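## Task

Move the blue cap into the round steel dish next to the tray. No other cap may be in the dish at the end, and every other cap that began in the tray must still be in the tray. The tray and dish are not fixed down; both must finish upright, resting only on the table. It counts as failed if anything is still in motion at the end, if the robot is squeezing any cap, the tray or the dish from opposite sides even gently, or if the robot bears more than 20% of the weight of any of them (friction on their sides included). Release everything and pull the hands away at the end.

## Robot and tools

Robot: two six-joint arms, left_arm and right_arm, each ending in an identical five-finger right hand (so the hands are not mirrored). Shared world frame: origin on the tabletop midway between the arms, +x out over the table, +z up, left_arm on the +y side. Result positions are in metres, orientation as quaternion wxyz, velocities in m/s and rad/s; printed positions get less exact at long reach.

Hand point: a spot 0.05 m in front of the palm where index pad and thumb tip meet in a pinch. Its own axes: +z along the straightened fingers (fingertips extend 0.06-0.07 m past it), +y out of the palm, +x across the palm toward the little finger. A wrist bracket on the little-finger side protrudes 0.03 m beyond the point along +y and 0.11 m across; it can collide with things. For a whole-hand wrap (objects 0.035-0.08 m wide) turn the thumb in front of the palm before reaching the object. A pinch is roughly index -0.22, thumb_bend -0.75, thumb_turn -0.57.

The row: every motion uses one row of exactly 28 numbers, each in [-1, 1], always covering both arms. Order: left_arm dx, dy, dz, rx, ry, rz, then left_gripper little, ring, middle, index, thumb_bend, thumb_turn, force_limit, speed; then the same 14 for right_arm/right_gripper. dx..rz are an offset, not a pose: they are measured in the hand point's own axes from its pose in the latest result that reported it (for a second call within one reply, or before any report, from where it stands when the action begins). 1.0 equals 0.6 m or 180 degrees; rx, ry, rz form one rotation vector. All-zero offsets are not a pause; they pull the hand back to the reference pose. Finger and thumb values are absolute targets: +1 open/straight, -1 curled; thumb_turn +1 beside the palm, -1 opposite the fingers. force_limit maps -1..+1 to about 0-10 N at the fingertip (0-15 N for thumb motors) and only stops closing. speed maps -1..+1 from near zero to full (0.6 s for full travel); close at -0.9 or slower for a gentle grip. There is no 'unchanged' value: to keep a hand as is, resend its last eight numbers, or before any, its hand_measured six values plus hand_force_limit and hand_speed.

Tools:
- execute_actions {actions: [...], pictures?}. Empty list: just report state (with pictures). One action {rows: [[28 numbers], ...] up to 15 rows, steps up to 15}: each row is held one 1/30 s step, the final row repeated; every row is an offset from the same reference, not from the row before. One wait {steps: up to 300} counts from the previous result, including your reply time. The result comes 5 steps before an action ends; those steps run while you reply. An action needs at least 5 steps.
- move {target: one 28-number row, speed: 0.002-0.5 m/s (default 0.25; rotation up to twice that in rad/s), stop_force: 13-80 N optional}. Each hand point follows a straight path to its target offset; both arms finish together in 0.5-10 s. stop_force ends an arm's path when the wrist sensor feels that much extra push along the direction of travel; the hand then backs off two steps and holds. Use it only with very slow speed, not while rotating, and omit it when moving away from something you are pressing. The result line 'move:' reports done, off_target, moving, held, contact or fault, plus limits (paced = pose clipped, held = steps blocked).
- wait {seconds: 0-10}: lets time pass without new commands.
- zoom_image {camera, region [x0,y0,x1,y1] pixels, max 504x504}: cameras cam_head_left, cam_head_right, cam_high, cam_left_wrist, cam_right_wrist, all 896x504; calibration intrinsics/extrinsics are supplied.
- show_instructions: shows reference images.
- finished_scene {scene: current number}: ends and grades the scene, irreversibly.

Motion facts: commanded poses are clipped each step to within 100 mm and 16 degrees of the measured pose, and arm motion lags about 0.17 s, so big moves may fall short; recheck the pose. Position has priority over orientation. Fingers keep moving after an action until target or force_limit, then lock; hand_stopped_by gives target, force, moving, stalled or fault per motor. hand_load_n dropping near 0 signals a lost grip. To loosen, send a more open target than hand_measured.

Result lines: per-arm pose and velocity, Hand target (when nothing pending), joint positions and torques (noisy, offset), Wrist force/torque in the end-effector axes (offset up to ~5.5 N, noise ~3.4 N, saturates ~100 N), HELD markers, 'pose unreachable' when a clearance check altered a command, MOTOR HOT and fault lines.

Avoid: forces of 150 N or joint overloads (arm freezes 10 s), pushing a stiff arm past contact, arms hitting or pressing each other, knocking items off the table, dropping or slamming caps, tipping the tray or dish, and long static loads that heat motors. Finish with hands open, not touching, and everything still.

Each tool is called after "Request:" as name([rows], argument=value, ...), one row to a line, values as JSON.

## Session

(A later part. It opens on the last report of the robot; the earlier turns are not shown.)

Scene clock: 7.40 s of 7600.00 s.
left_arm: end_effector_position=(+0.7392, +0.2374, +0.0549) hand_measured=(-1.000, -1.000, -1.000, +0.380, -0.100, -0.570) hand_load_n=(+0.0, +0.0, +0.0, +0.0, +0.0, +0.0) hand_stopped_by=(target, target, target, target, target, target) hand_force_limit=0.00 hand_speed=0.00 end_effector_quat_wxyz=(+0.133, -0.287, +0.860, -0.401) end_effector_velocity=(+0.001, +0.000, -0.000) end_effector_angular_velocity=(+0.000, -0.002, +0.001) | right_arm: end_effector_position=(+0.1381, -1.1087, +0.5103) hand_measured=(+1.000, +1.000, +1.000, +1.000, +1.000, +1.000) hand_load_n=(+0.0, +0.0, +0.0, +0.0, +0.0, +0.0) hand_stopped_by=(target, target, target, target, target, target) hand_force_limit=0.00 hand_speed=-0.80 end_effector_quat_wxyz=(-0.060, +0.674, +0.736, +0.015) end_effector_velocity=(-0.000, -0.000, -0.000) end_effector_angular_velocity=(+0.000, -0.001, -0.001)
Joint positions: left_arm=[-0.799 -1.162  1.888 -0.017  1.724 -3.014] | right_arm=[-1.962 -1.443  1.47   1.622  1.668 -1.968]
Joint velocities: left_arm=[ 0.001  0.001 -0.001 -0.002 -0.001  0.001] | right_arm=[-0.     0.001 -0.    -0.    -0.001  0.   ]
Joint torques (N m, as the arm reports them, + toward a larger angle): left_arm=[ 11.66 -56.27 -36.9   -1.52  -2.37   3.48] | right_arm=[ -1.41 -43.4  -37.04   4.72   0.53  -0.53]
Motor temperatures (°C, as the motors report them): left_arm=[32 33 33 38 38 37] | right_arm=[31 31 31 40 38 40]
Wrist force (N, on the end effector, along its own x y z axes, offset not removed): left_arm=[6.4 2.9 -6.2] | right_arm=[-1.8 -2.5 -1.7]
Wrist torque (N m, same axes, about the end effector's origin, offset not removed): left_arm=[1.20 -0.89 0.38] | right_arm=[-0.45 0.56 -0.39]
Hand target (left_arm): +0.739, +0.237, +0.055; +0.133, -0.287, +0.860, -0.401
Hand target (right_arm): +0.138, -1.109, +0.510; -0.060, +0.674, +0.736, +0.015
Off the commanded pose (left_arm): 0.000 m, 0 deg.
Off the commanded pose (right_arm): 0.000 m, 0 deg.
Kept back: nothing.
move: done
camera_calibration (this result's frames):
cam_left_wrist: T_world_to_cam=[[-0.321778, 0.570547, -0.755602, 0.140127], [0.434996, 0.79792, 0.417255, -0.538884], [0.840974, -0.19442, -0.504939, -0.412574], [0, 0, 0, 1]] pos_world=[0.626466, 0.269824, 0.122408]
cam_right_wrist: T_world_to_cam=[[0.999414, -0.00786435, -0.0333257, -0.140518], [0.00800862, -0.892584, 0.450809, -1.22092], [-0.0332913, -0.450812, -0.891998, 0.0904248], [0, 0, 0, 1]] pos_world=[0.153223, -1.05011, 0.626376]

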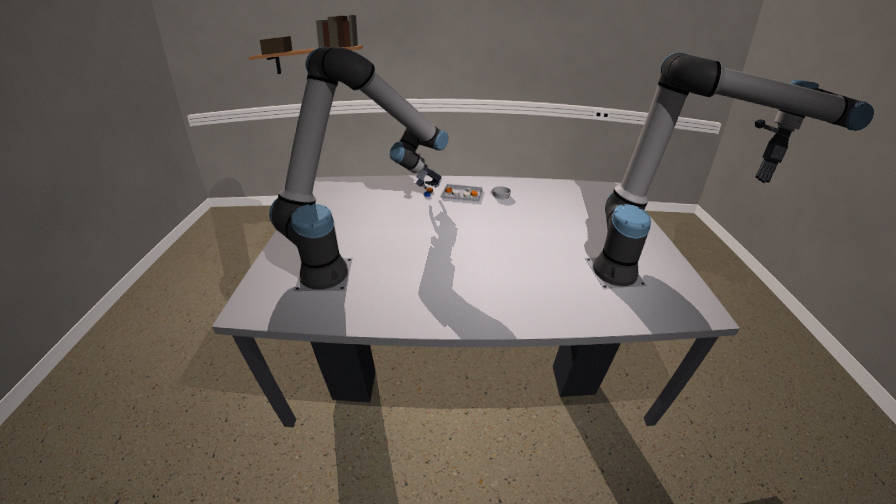

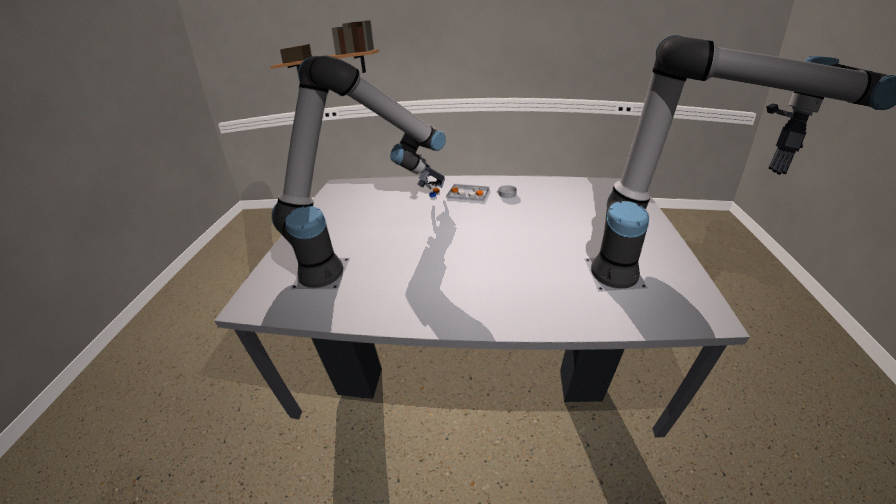

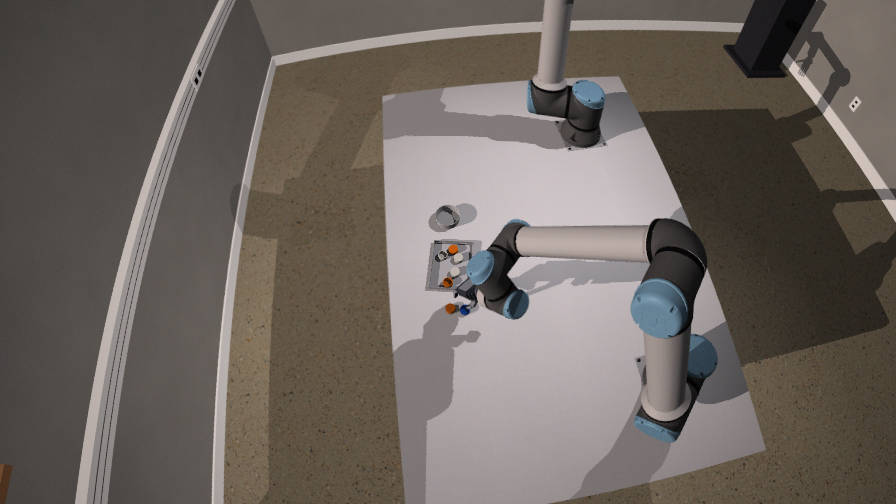

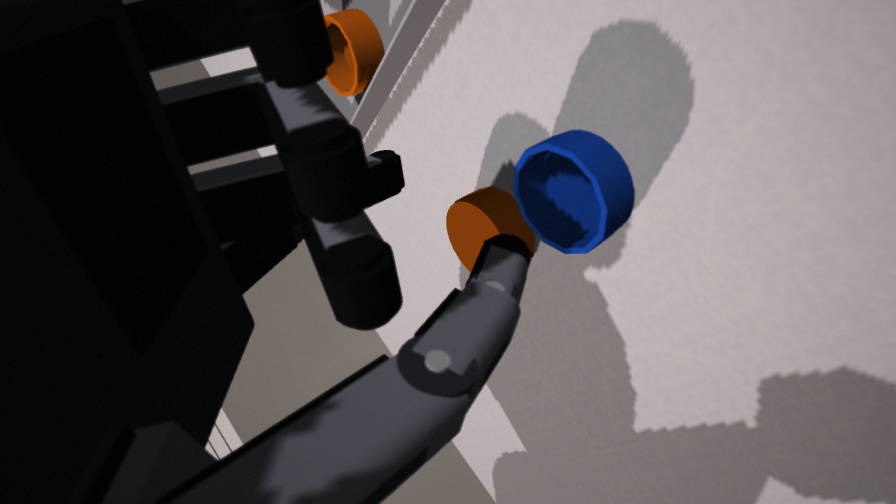

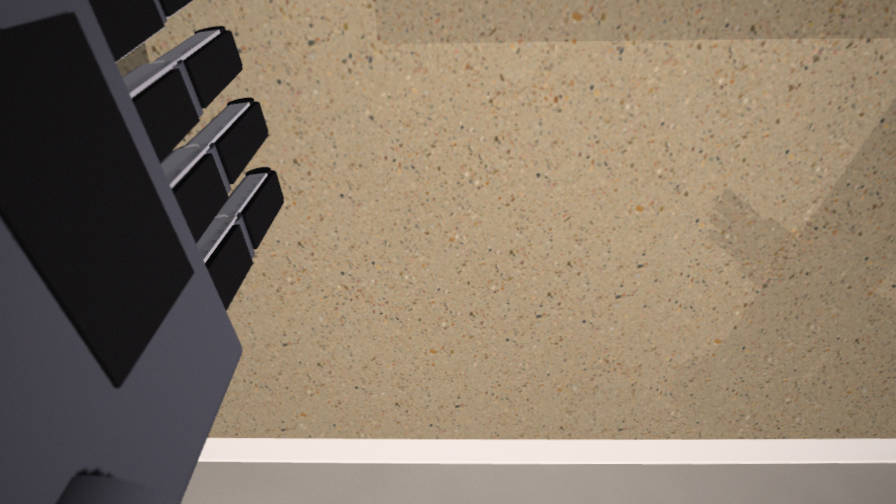

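Request:
move(target=[-0.0085,-0.004,0.005,0,0,0,-1,-1,-1,0.38,-0.1,-0.57,0,0,0,0,0,0,0,0,1,1,1,1,1,1,0,-0.8], speed=0.05)

Request:
move(target=[0,0.023,0.019,0,0,0,-1,-1,-1,0.38,-0.1,-0.57,0,0,0,0,0,0,0,0,1,1,1,1,1,1,0,-0.8], speed=0.03, stop_force=13)

Scene clock: 8.63 s of 7600.00 s.
left_arm: end_effector_position=(+0.7455, +0.2374, +0.0549) hand_measured=(-1.000, -1.000, -1.000, +0.380, -0.100, -0.570) hand_load_n=(+0.0, +0.0, +0.0, +0.0, +0.0, +0.0) hand_stopped_by=(target, target, target, target, target, target) hand_force_limit=0.00 hand_speed=0.00 end_effector_quat_wxyz=(+0.133, -0.287, +0.860, -0.401) end_effector_velocity=(+0.001, +0.000, -0.000) end_effector_angular_velocity=(+0.001, +0.001, -0.000) | right_arm: end_effector_position=(+0.1381, -1.1087, +0.5103) hand_measured=(+1.000, +1.000, +1.000, +1.000, +1.000, +1.000) hand_load_n=(+0.0, +0.0, +0.0, +0.0, +0.0, +0.0) hand_stopped_by=(target, target, target, target, target, target) hand_force_limit=0.00 hand_speed=-0.80 end_effector_quat_wxyz=(-0.060, +0.674, +0.736, +0.015) end_effector_velocity=(+0.000, -0.000, +0.000) end_effector_angular_velocity=(+0.000, +0.001, +0.001)
Joint positions: left_arm=[-0.792 -1.154  1.876 -0.013  1.729 -3.01 ] | right_arm=[-1.962 -1.443  1.47   1.622  1.668 -1.968]
Joint velocities: left_arm=[ 0.001  0.002 -0.002  0.001  0.001  0.001] | right_arm=[ 0.001  0.    -0.    -0.     0.001  0.   ]
Joint torques (N m, as the arm reports them, + toward a larger angle): left_arm=[  7.9  -53.43 -37.21   3.56   1.88   3.03] | right_arm=[ -2.02 -42.95 -36.08   4.91   0.63  -0.38]
Motor temperatures (°C, as the motors report them): left_arm=[32 33 33 38 38 37] | right_arm=[31 31 31 40 38 40]
Wrist force (N, on the end effector, along its own x y z axes, offset not removed): left_arm=[-1.4 1.3 1.0] | right_arm=[-2.2 -2.3 -1.8]
Wrist torque (N m, same axes, about the end effector's origin, offset not removed): left_arm=[0.75 0.36 0.12] | right_arm=[-0.39 0.62 -0.47]
Hand target (left_arm): +0.746, +0.237, +0.055; +0.133, -0.287, +0.860, -0.401
Hand target (right_arm): +0.138, -1.109, +0.510; -0.060, +0.674, +0.736, +0.015
Off the commanded pose (left_arm): 0.000 m, 0 deg.
Off the commanded pose (right_arm): 0.000 m, 0 deg.
Kept back: nothing.
move: done
camera_calibration (this result's frames):
cam_left_wrist: T_world_to_cam=[[-0.321783, 0.570526, -0.755616, 0.142102], [0.434988, 0.797934, 0.417237, -0.541561], [0.840976, -0.194425, -0.504933, -0.417893], [0, 0, 0, 1]] pos_world=[0.632736, 0.269808, 0.122326]
cam_right_wrist: T_world_to_cam=[[0.999414, -0.00786419, -0.0333257, -0.140517], [0.00800878, -0.892584, 0.450809, -1.22092], [-0.0332913, -0.450812, -0.891998, 0.0904249], [0, 0, 0, 1]] pos_world=[0.153223, -1.05011, 0.626376]

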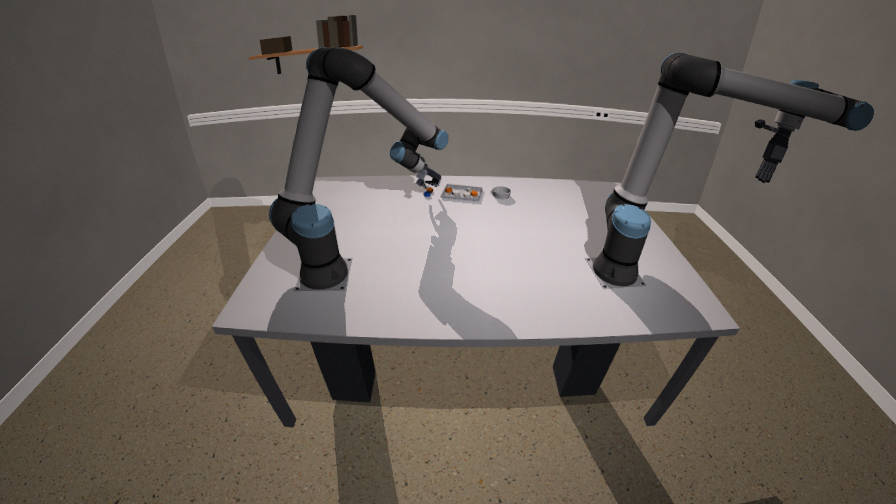

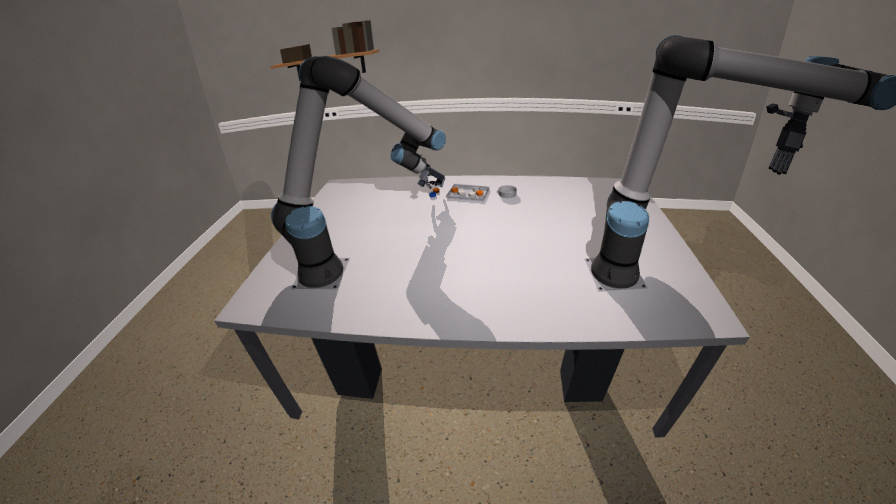

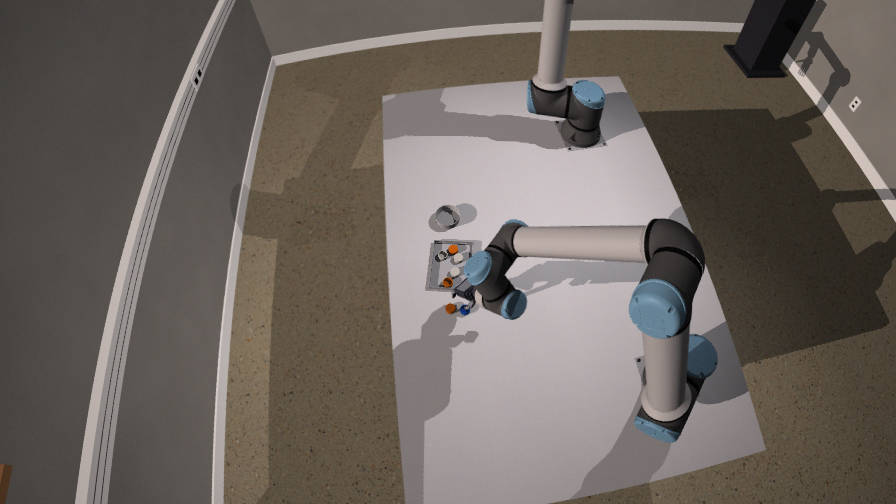

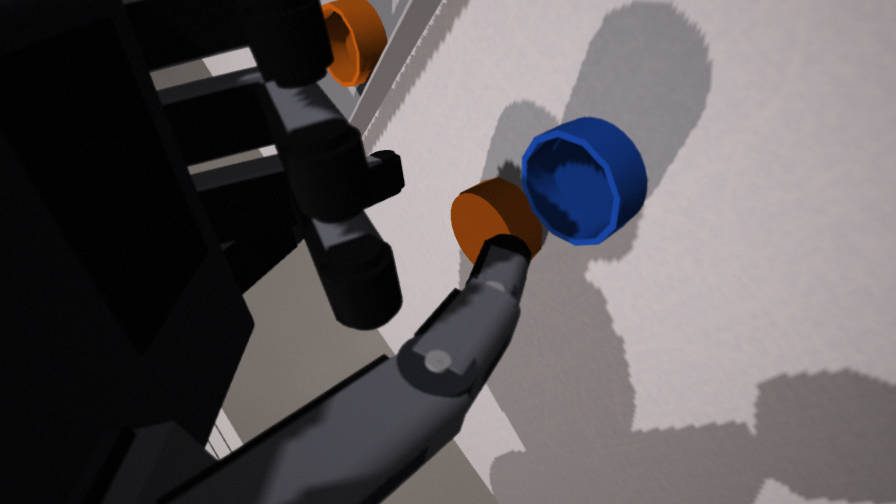

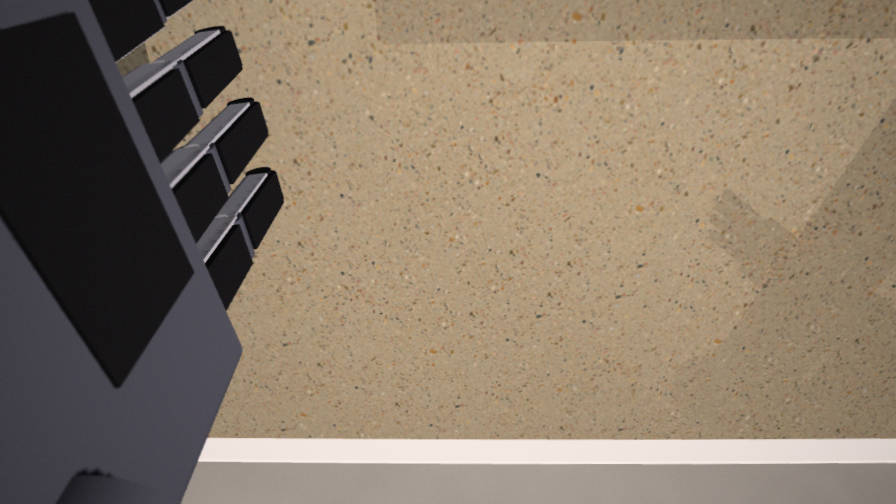

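Scene clock: 9.53 s of 7600.00 s.
left_arm: end_effector_position=(+0.7454, +0.2375, +0.0371) hand_measured=(-1.000, -1.000, -1.000, +0.380, -0.100, -0.570) hand_load_n=(+0.0, +0.0, +0.0, +0.0, +0.0, +0.0) hand_stopped_by=(target, target, target, target, target, target) hand_force_limit=0.00 hand_speed=0.00 end_effector_quat_wxyz=(+0.133, -0.287, +0.860, -0.401) end_effector_velocity=(-0.000, -0.001, -0.002) end_effector_angular_velocity=(-0.000, -0.000, -0.001) | right_arm: end_effector_position=(+0.1381, -1.1087, +0.5103) hand_measured=(+1.000, +1.000, +1.000, +1.000, +1.000, +1.000) hand_load_n=(+0.0, +0.0, +0.0, +0.0, +0.0, +0.0) hand_stopped_by=(target, target, target, target, target, target) hand_force_limit=0.00 hand_speed=-0.80 end_effector_quat_wxyz=(-0.060, +0.674, +0.736, +0.015) end_effector_velocity=(+0.001, -0.000, +0.000) end_effector_angular_velocity=(-0.000, -0.001, +0.001)
Joint positions: left_arm=[-0.792 -1.134  1.885 -0.042  1.729 -3.01 ] | right_arm=[-1.962 -1.443  1.47   1.622  1.668 -1.968]
Joint velocities: left_arm=[-0.001  0.002  0.    -0.003 -0.    -0.   ] | right_arm=[ 0.001  0.    -0.     0.    -0.001  0.   ]
Joint torques (N m, as the arm reports them, + toward a larger angle): left_arm=[  0.82 -57.83 -19.48  -1.54   1.33   2.22] | right_arm=[  1.14 -44.66 -35.96   4.58   0.7   -0.41]
Motor temperatures (°C, as the motors report them): left_arm=[32 33 33 38 38 37] | right_arm=[31 31 31 40 38 40]
Wrist force (N, on the end effector, along its own x y z axes, offset not removed): left_arm=[2.9 4.4 -2.8] | right_arm=[-1.2 -1.0 -0.4]
Wrist torque (N m, same axes, about the end effector's origin, offset not removed): left_arm=[1.18 -0.57 0.32] | right_arm=[-0.29 0.40 -0.38]
Hand target (left_arm): +0.745, +0.238, +0.037; +0.133, -0.287, +0.860, -0.401
Hand target (right_arm): +0.138, -1.109, +0.510; -0.060, +0.674, +0.736, +0.015
Off the commanded pose (left_arm): 0.000 m, 0 deg.
Off the commanded pose (right_arm): 0.000 m, 0 deg.
Kept back: nothing.
move: done
camera_calibration (this result's frames):
cam_left_wrist: T_world_to_cam=[[-0.321782, 0.570526, -0.755617, 0.12862], [0.43499, 0.797934, 0.417235, -0.534199], [0.840975, -0.194427, -0.504934, -0.426783], [0, 0, 0, 1]] pos_world=[0.632673, 0.269896, 0.104576]
cam_right_wrist: T_world_to_cam=[[0.999414, -0.00786448, -0.0333257, -0.140518], [0.00800854, -0.892584, 0.450809, -1.22092], [-0.0332914, -0.450812, -0.891998, 0.0904247], [0, 0, 0, 1]] pos_world=[0.153223, -1.05011, 0.626376]

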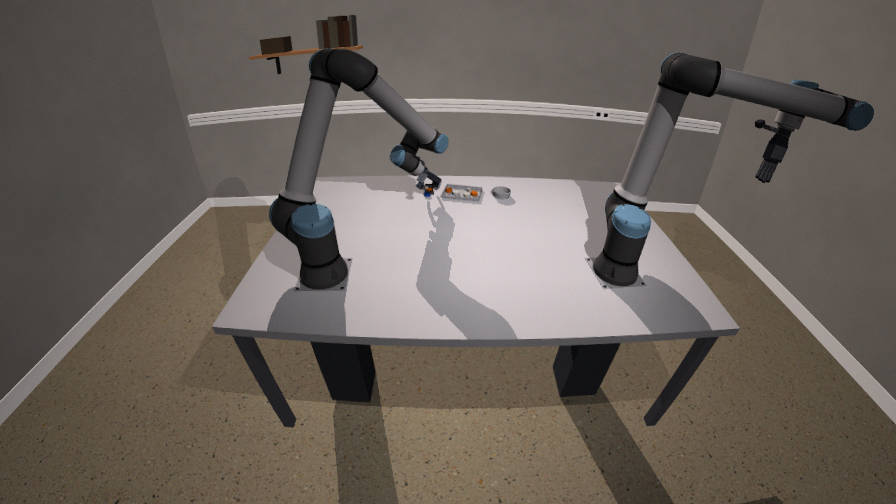

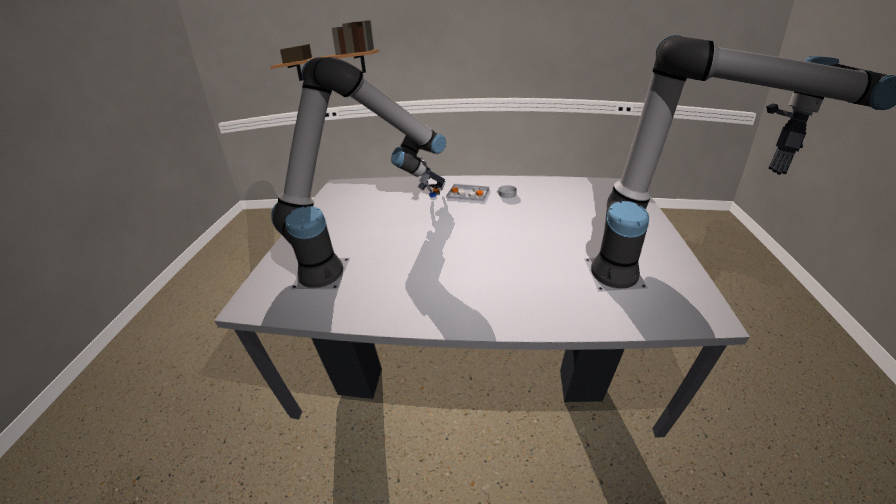

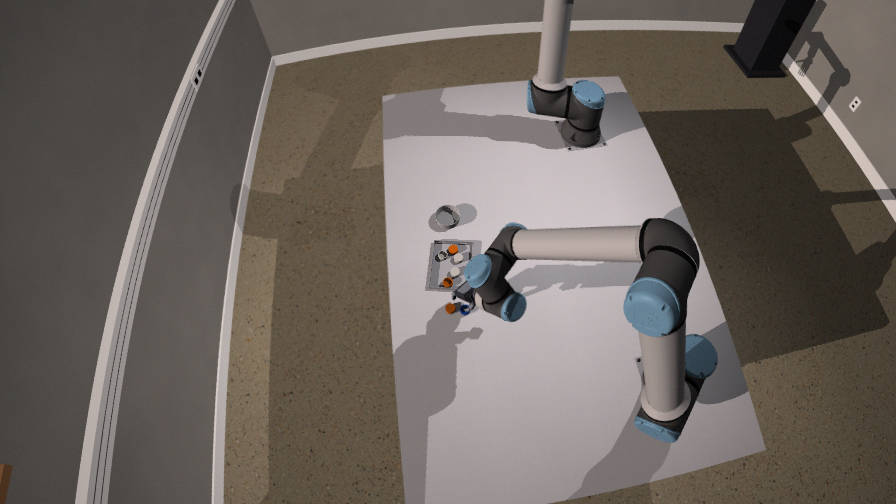

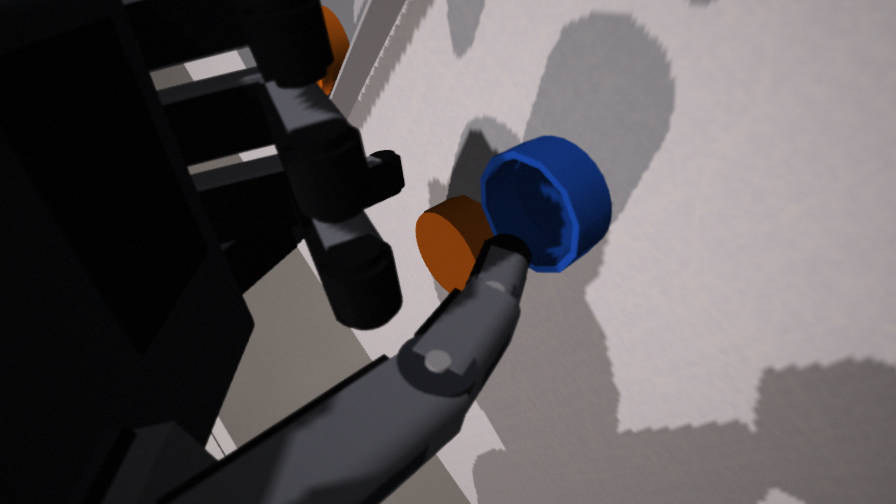

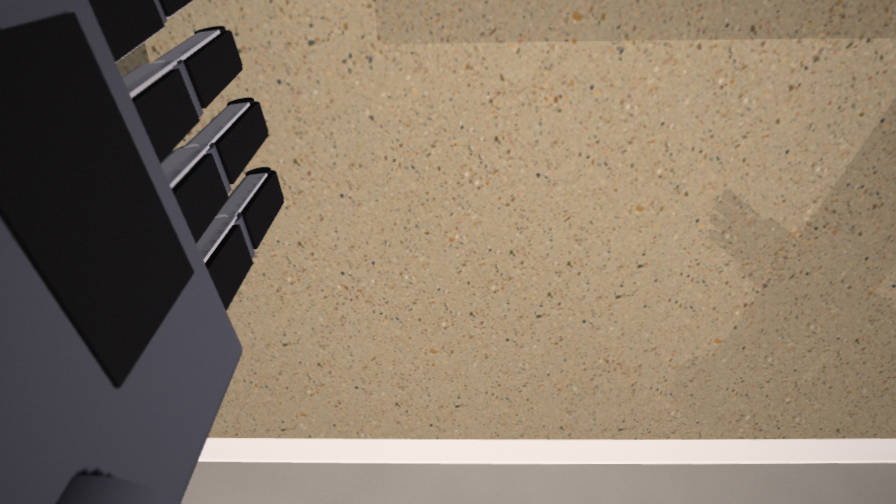

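Request:
move(target=[0,0.0107,-0.0128,0,0,0,-1,-1,-1,0.38,-0.1,-0.57,0,0,0,0,0,0,0,0,1,1,1,1,1,1,0,-0.8], speed=0.04)

Request:
move(target=[0,0.0179,0.015,0,0,0,-1,-1,-1,0.38,-0.1,-0.57,0,0,0,0,0,0,0,0,1,1,1,1,1,1,0,-0.8], speed=0.025, stop_force=13)

Scene clock: 10.77 s of 7600.00 s.
left_arm: end_effector_position=(+0.7395, +0.2454, +0.0371) hand_measured=(-1.000, -1.000, -1.000, +0.380, -0.100, -0.570) hand_load_n=(+0.0, +0.0, +0.0, +0.0, +0.0, +0.0) hand_stopped_by=(target, target, target, target, target, target) hand_force_limit=0.00 hand_speed=0.00 end_effector_quat_wxyz=(+0.133, -0.287, +0.860, -0.401) end_effector_velocity=(-0.001, +0.001, +0.000) end_effector_angular_velocity=(+0.000, -0.000, -0.000) | right_arm: end_effector_position=(+0.1381, -1.1087, +0.5103) hand_measured=(+1.000, +1.000, +1.000, +1.000, +1.000, +1.000) hand_load_n=(+0.0, +0.0, +0.0, +0.0, +0.0, +0.0) hand_stopped_by=(target, target, target, target, target, target) hand_force_limit=0.00 hand_speed=-0.80 end_effector_quat_wxyz=(-0.060, +0.674, +0.736, +0.015) end_effector_velocity=(+0.001, -0.000, -0.000) end_effector_angular_velocity=(-0.000, +0.000, +0.001)
Joint positions: left_arm=[-0.788 -1.145  1.903 -0.049  1.732 -3.008] | right_arm=[-1.962 -1.443  1.47   1.622  1.668 -1.968]
Joint velocities: left_arm=[ 0.001 -0.002  0.003 -0.001  0.     0.001] | right_arm=[ 0.001  0.    -0.    -0.    -0.    -0.   ]
Joint torques (N m, as the arm reports them, + toward a larger angle): left_arm=[  9.24 -75.51 -21.38  -1.43   1.98   3.25] | right_arm=[ -1.18 -44.   -36.05   4.79   0.65  -0.26]
Motor temperatures (°C, as the motors report them): left_arm=[32 33 33 38 38 37] | right_arm=[31 31 31 40 38 40]
Wrist force (N, on the end effector, along its own x y z axes, offset not removed): left_arm=[9.7 6.8 -5.3] | right_arm=[-2.6 -0.5 -2.8]
Wrist torque (N m, same axes, about the end effector's origin, offset not removed): left_arm=[1.70 -1.36 0.65] | right_arm=[-0.03 0.69 -0.46]
Hand target (left_arm): +0.739, +0.246, +0.037; +0.133, -0.287, +0.860, -0.401
Hand target (right_arm): +0.138, -1.109, +0.510; -0.060, +0.674, +0.736, +0.015
Off the commanded pose (left_arm): 0.000 m, 0 deg.
Off the commanded pose (right_arm): 0.000 m, 0 deg.
Kept back: nothing.
move: done
camera_calibration (this result's frames):
cam_left_wrist: T_world_to_cam=[[-0.321791, 0.570522, -0.755616, 0.12221], [0.434995, 0.797936, 0.417226, -0.537919], [0.84097, -0.194429, -0.504943, -0.420257], [0, 0, 0, 1]] pos_world=[0.626742, 0.277791, 0.104572]
cam_right_wrist: T_world_to_cam=[[0.999414, -0.00786434, -0.0333256, -0.140518], [0.0080086, -0.892584, 0.450809, -1.22092], [-0.0332912, -0.450812, -0.891998, 0.0904248], [0, 0, 0, 1]] pos_world=[0.153223, -1.05011, 0.626376]

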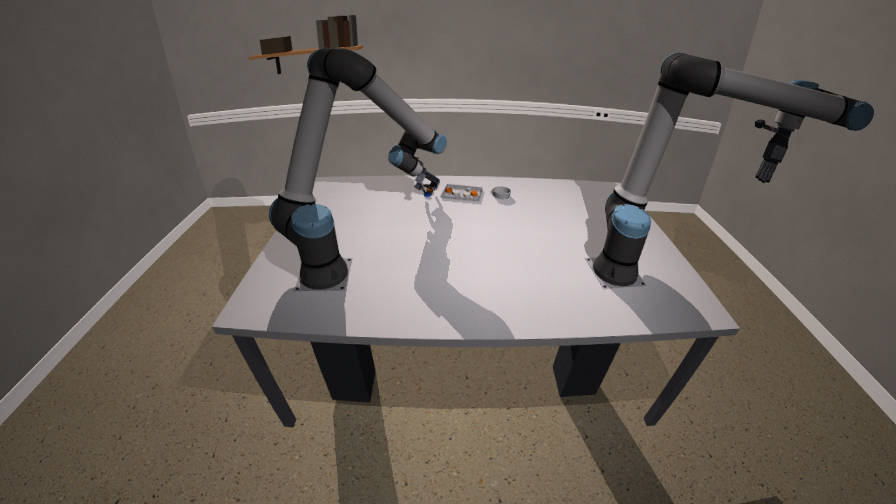

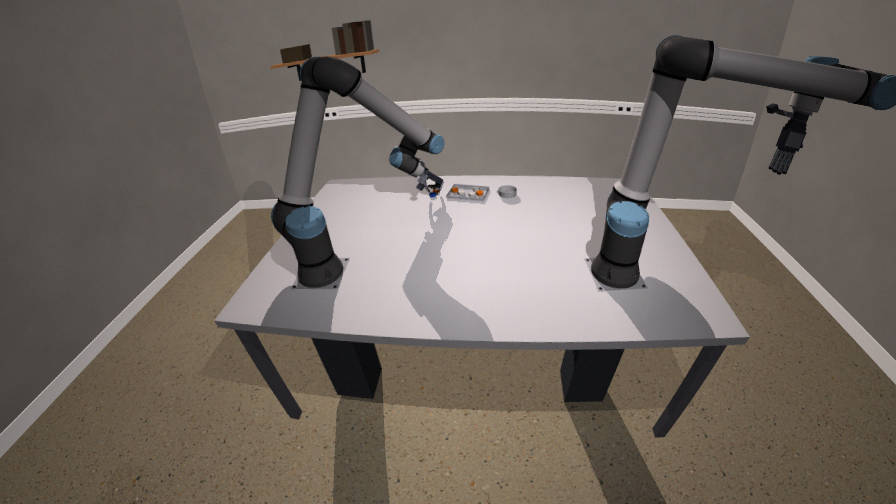

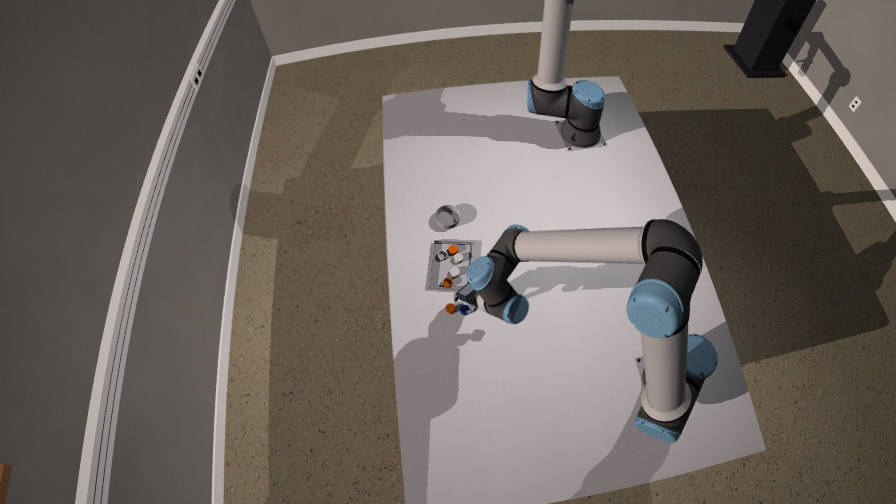

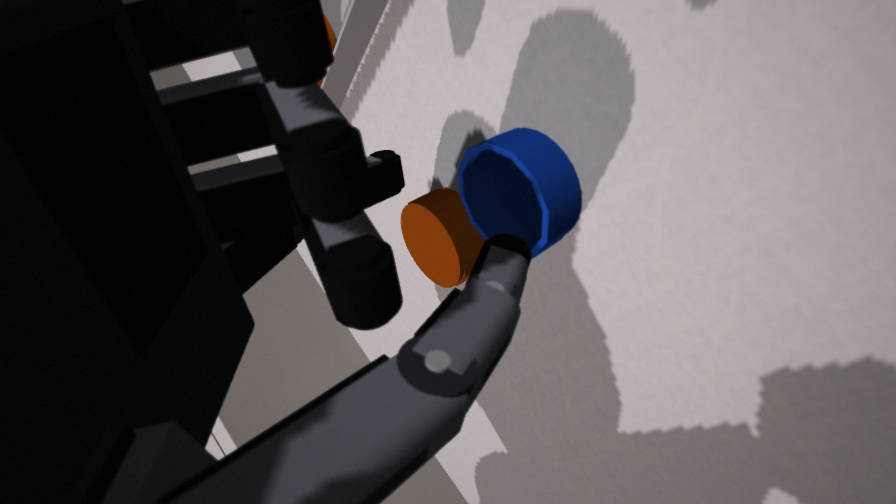

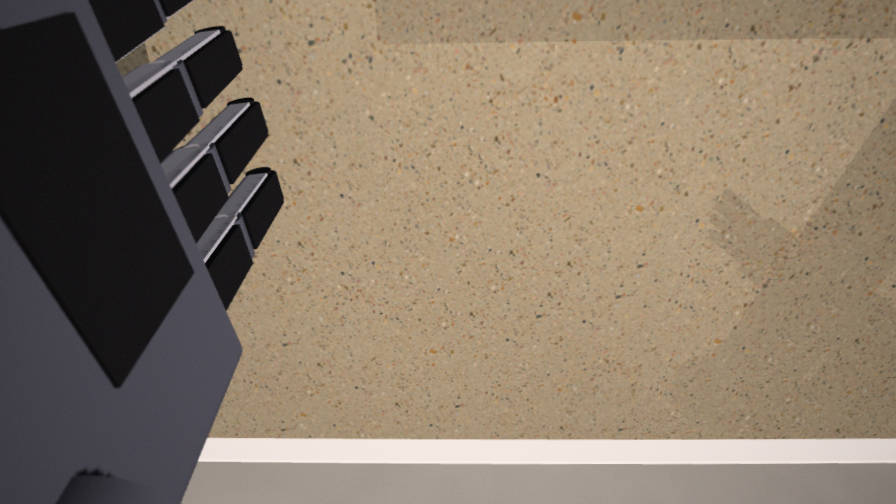

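Scene clock: 11.73 s of 7600.00 s.
left_arm: end_effector_position=(+0.7395, +0.2454, +0.0237) hand_measured=(-1.000, -1.000, -1.000, +0.380, -0.102, -0.570) hand_load_n=(+0.0, +0.0, +0.0, +0.0, -2.0, +0.5) hand_stopped_by=(target, target, target, target, target, target) hand_force_limit=0.00 hand_speed=0.00 end_effector_quat_wxyz=(+0.133, -0.287, +0.860, -0.401) end_effector_velocity=(-0.001, +0.001, +0.001) end_effector_angular_velocity=(+0.001, +0.002, +0.001) | right_arm: end_effector_position=(+0.1381, -1.1087, +0.5103) hand_measured=(+1.000, +1.000, +1.000, +1.000, +1.000, +1.000) hand_load_n=(+0.0, +0.0, +0.0, +0.0, +0.0, +0.0) hand_stopped_by=(target, target, target, target, target, target) hand_force_limit=0.00 hand_speed=-0.80 end_effector_quat_wxyz=(-0.060, +0.674, +0.736, +0.015) end_effector_velocity=(+0.000, -0.000, -0.000) end_effector_angular_velocity=(-0.000, -0.001, -0.000)
Joint positions: left_arm=[-0.788 -1.129  1.91  -0.071  1.732 -3.008] | right_arm=[-1.962 -1.443  1.47   1.622  1.668 -1.968]
Joint velocities: left_arm=[ 0.    -0.001  0.     0.003  0.    -0.001] | right_arm=[ 0.001  0.     0.    -0.    -0.001  0.001]
Joint torques (N m, as the arm reports them, + toward a larger angle): left_arm=[ -0.33 -67.7  -29.12   4.06   1.05   2.09] | right_arm=[ -1.99 -43.65 -35.68   4.71   0.53  -0.42]
Motor temperatures (°C, as the motors report them): left_arm=[32 33 33 38 38 37] | right_arm=[31 31 31 40 38 40]
Wrist force (N, on the end effector, along its own x y z axes, offset not removed): left_arm=[1.3 -3.3 -16.0] | right_arm=[-2.7 -1.7 -3.3]
Wrist torque (N m, same axes, about the end effector's origin, offset not removed): left_arm=[1.12 -0.09 0.60] | right_arm=[-0.25 0.72 -0.49]
Hand target (left_arm): +0.740, +0.245, +0.024; +0.133, -0.287, +0.860, -0.401
Hand target (right_arm): +0.138, -1.109, +0.510; -0.060, +0.674, +0.736, +0.015
Off the commanded pose (left_arm): 0.001 m, 0 deg.
Off the commanded pose (right_arm): 0.000 m, 0 deg.
Kept back: nothing.
move: contact (left_arm)
camera_calibration (this result's frames):
cam_left_wrist: T_world_to_cam=[[-0.321787, 0.570519, -0.75562, 0.112081], [0.434993, 0.797938, 0.417225, -0.532352], [0.840972, -0.194432, -0.504937, -0.426991], [0, 0, 0, 1]] pos_world=[0.626723, 0.277819, 0.0911975]
cam_right_wrist: T_world_to_cam=[[0.999414, -0.00786415, -0.0333258, -0.140517], [0.00800885, -0.892584, 0.450809, -1.22092], [-0.0332913, -0.450812, -0.891998, 0.0904247], [0, 0, 0, 1]] pos_world=[0.153223, -1.05011, 0.626376]

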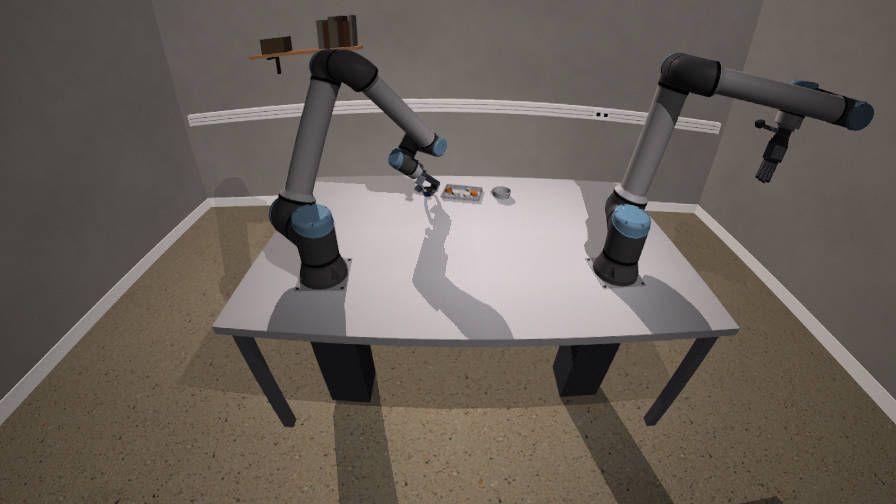

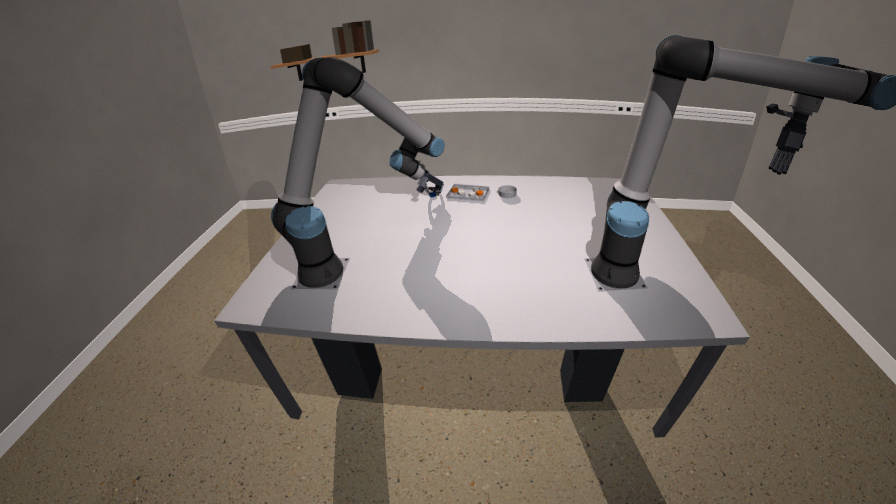

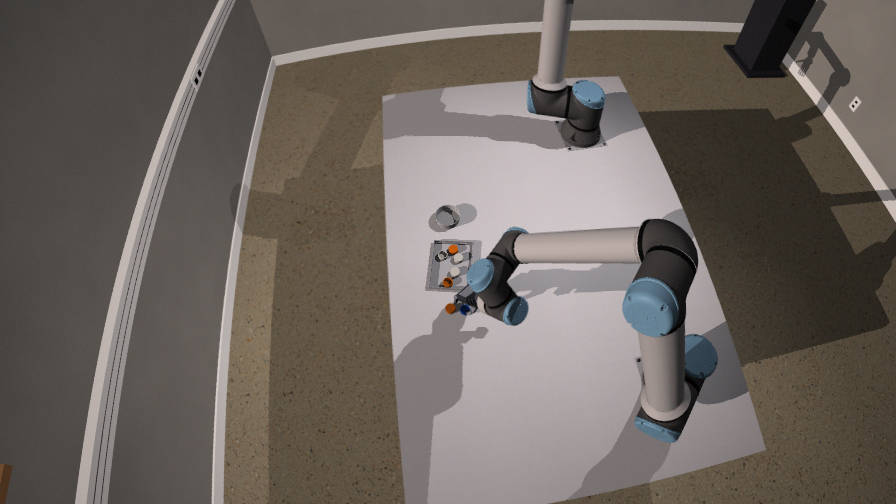

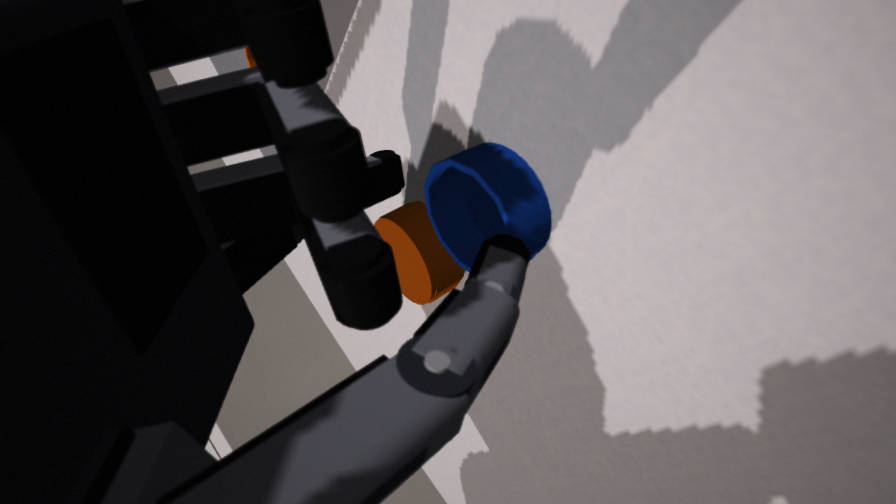

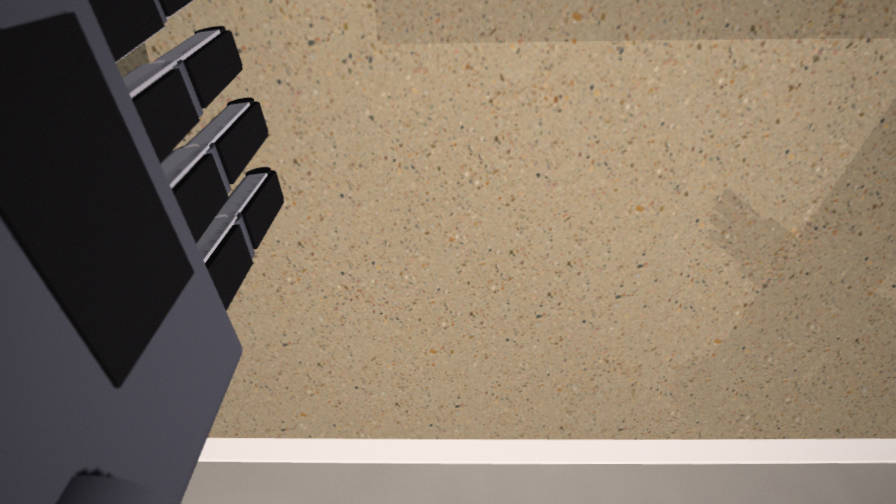

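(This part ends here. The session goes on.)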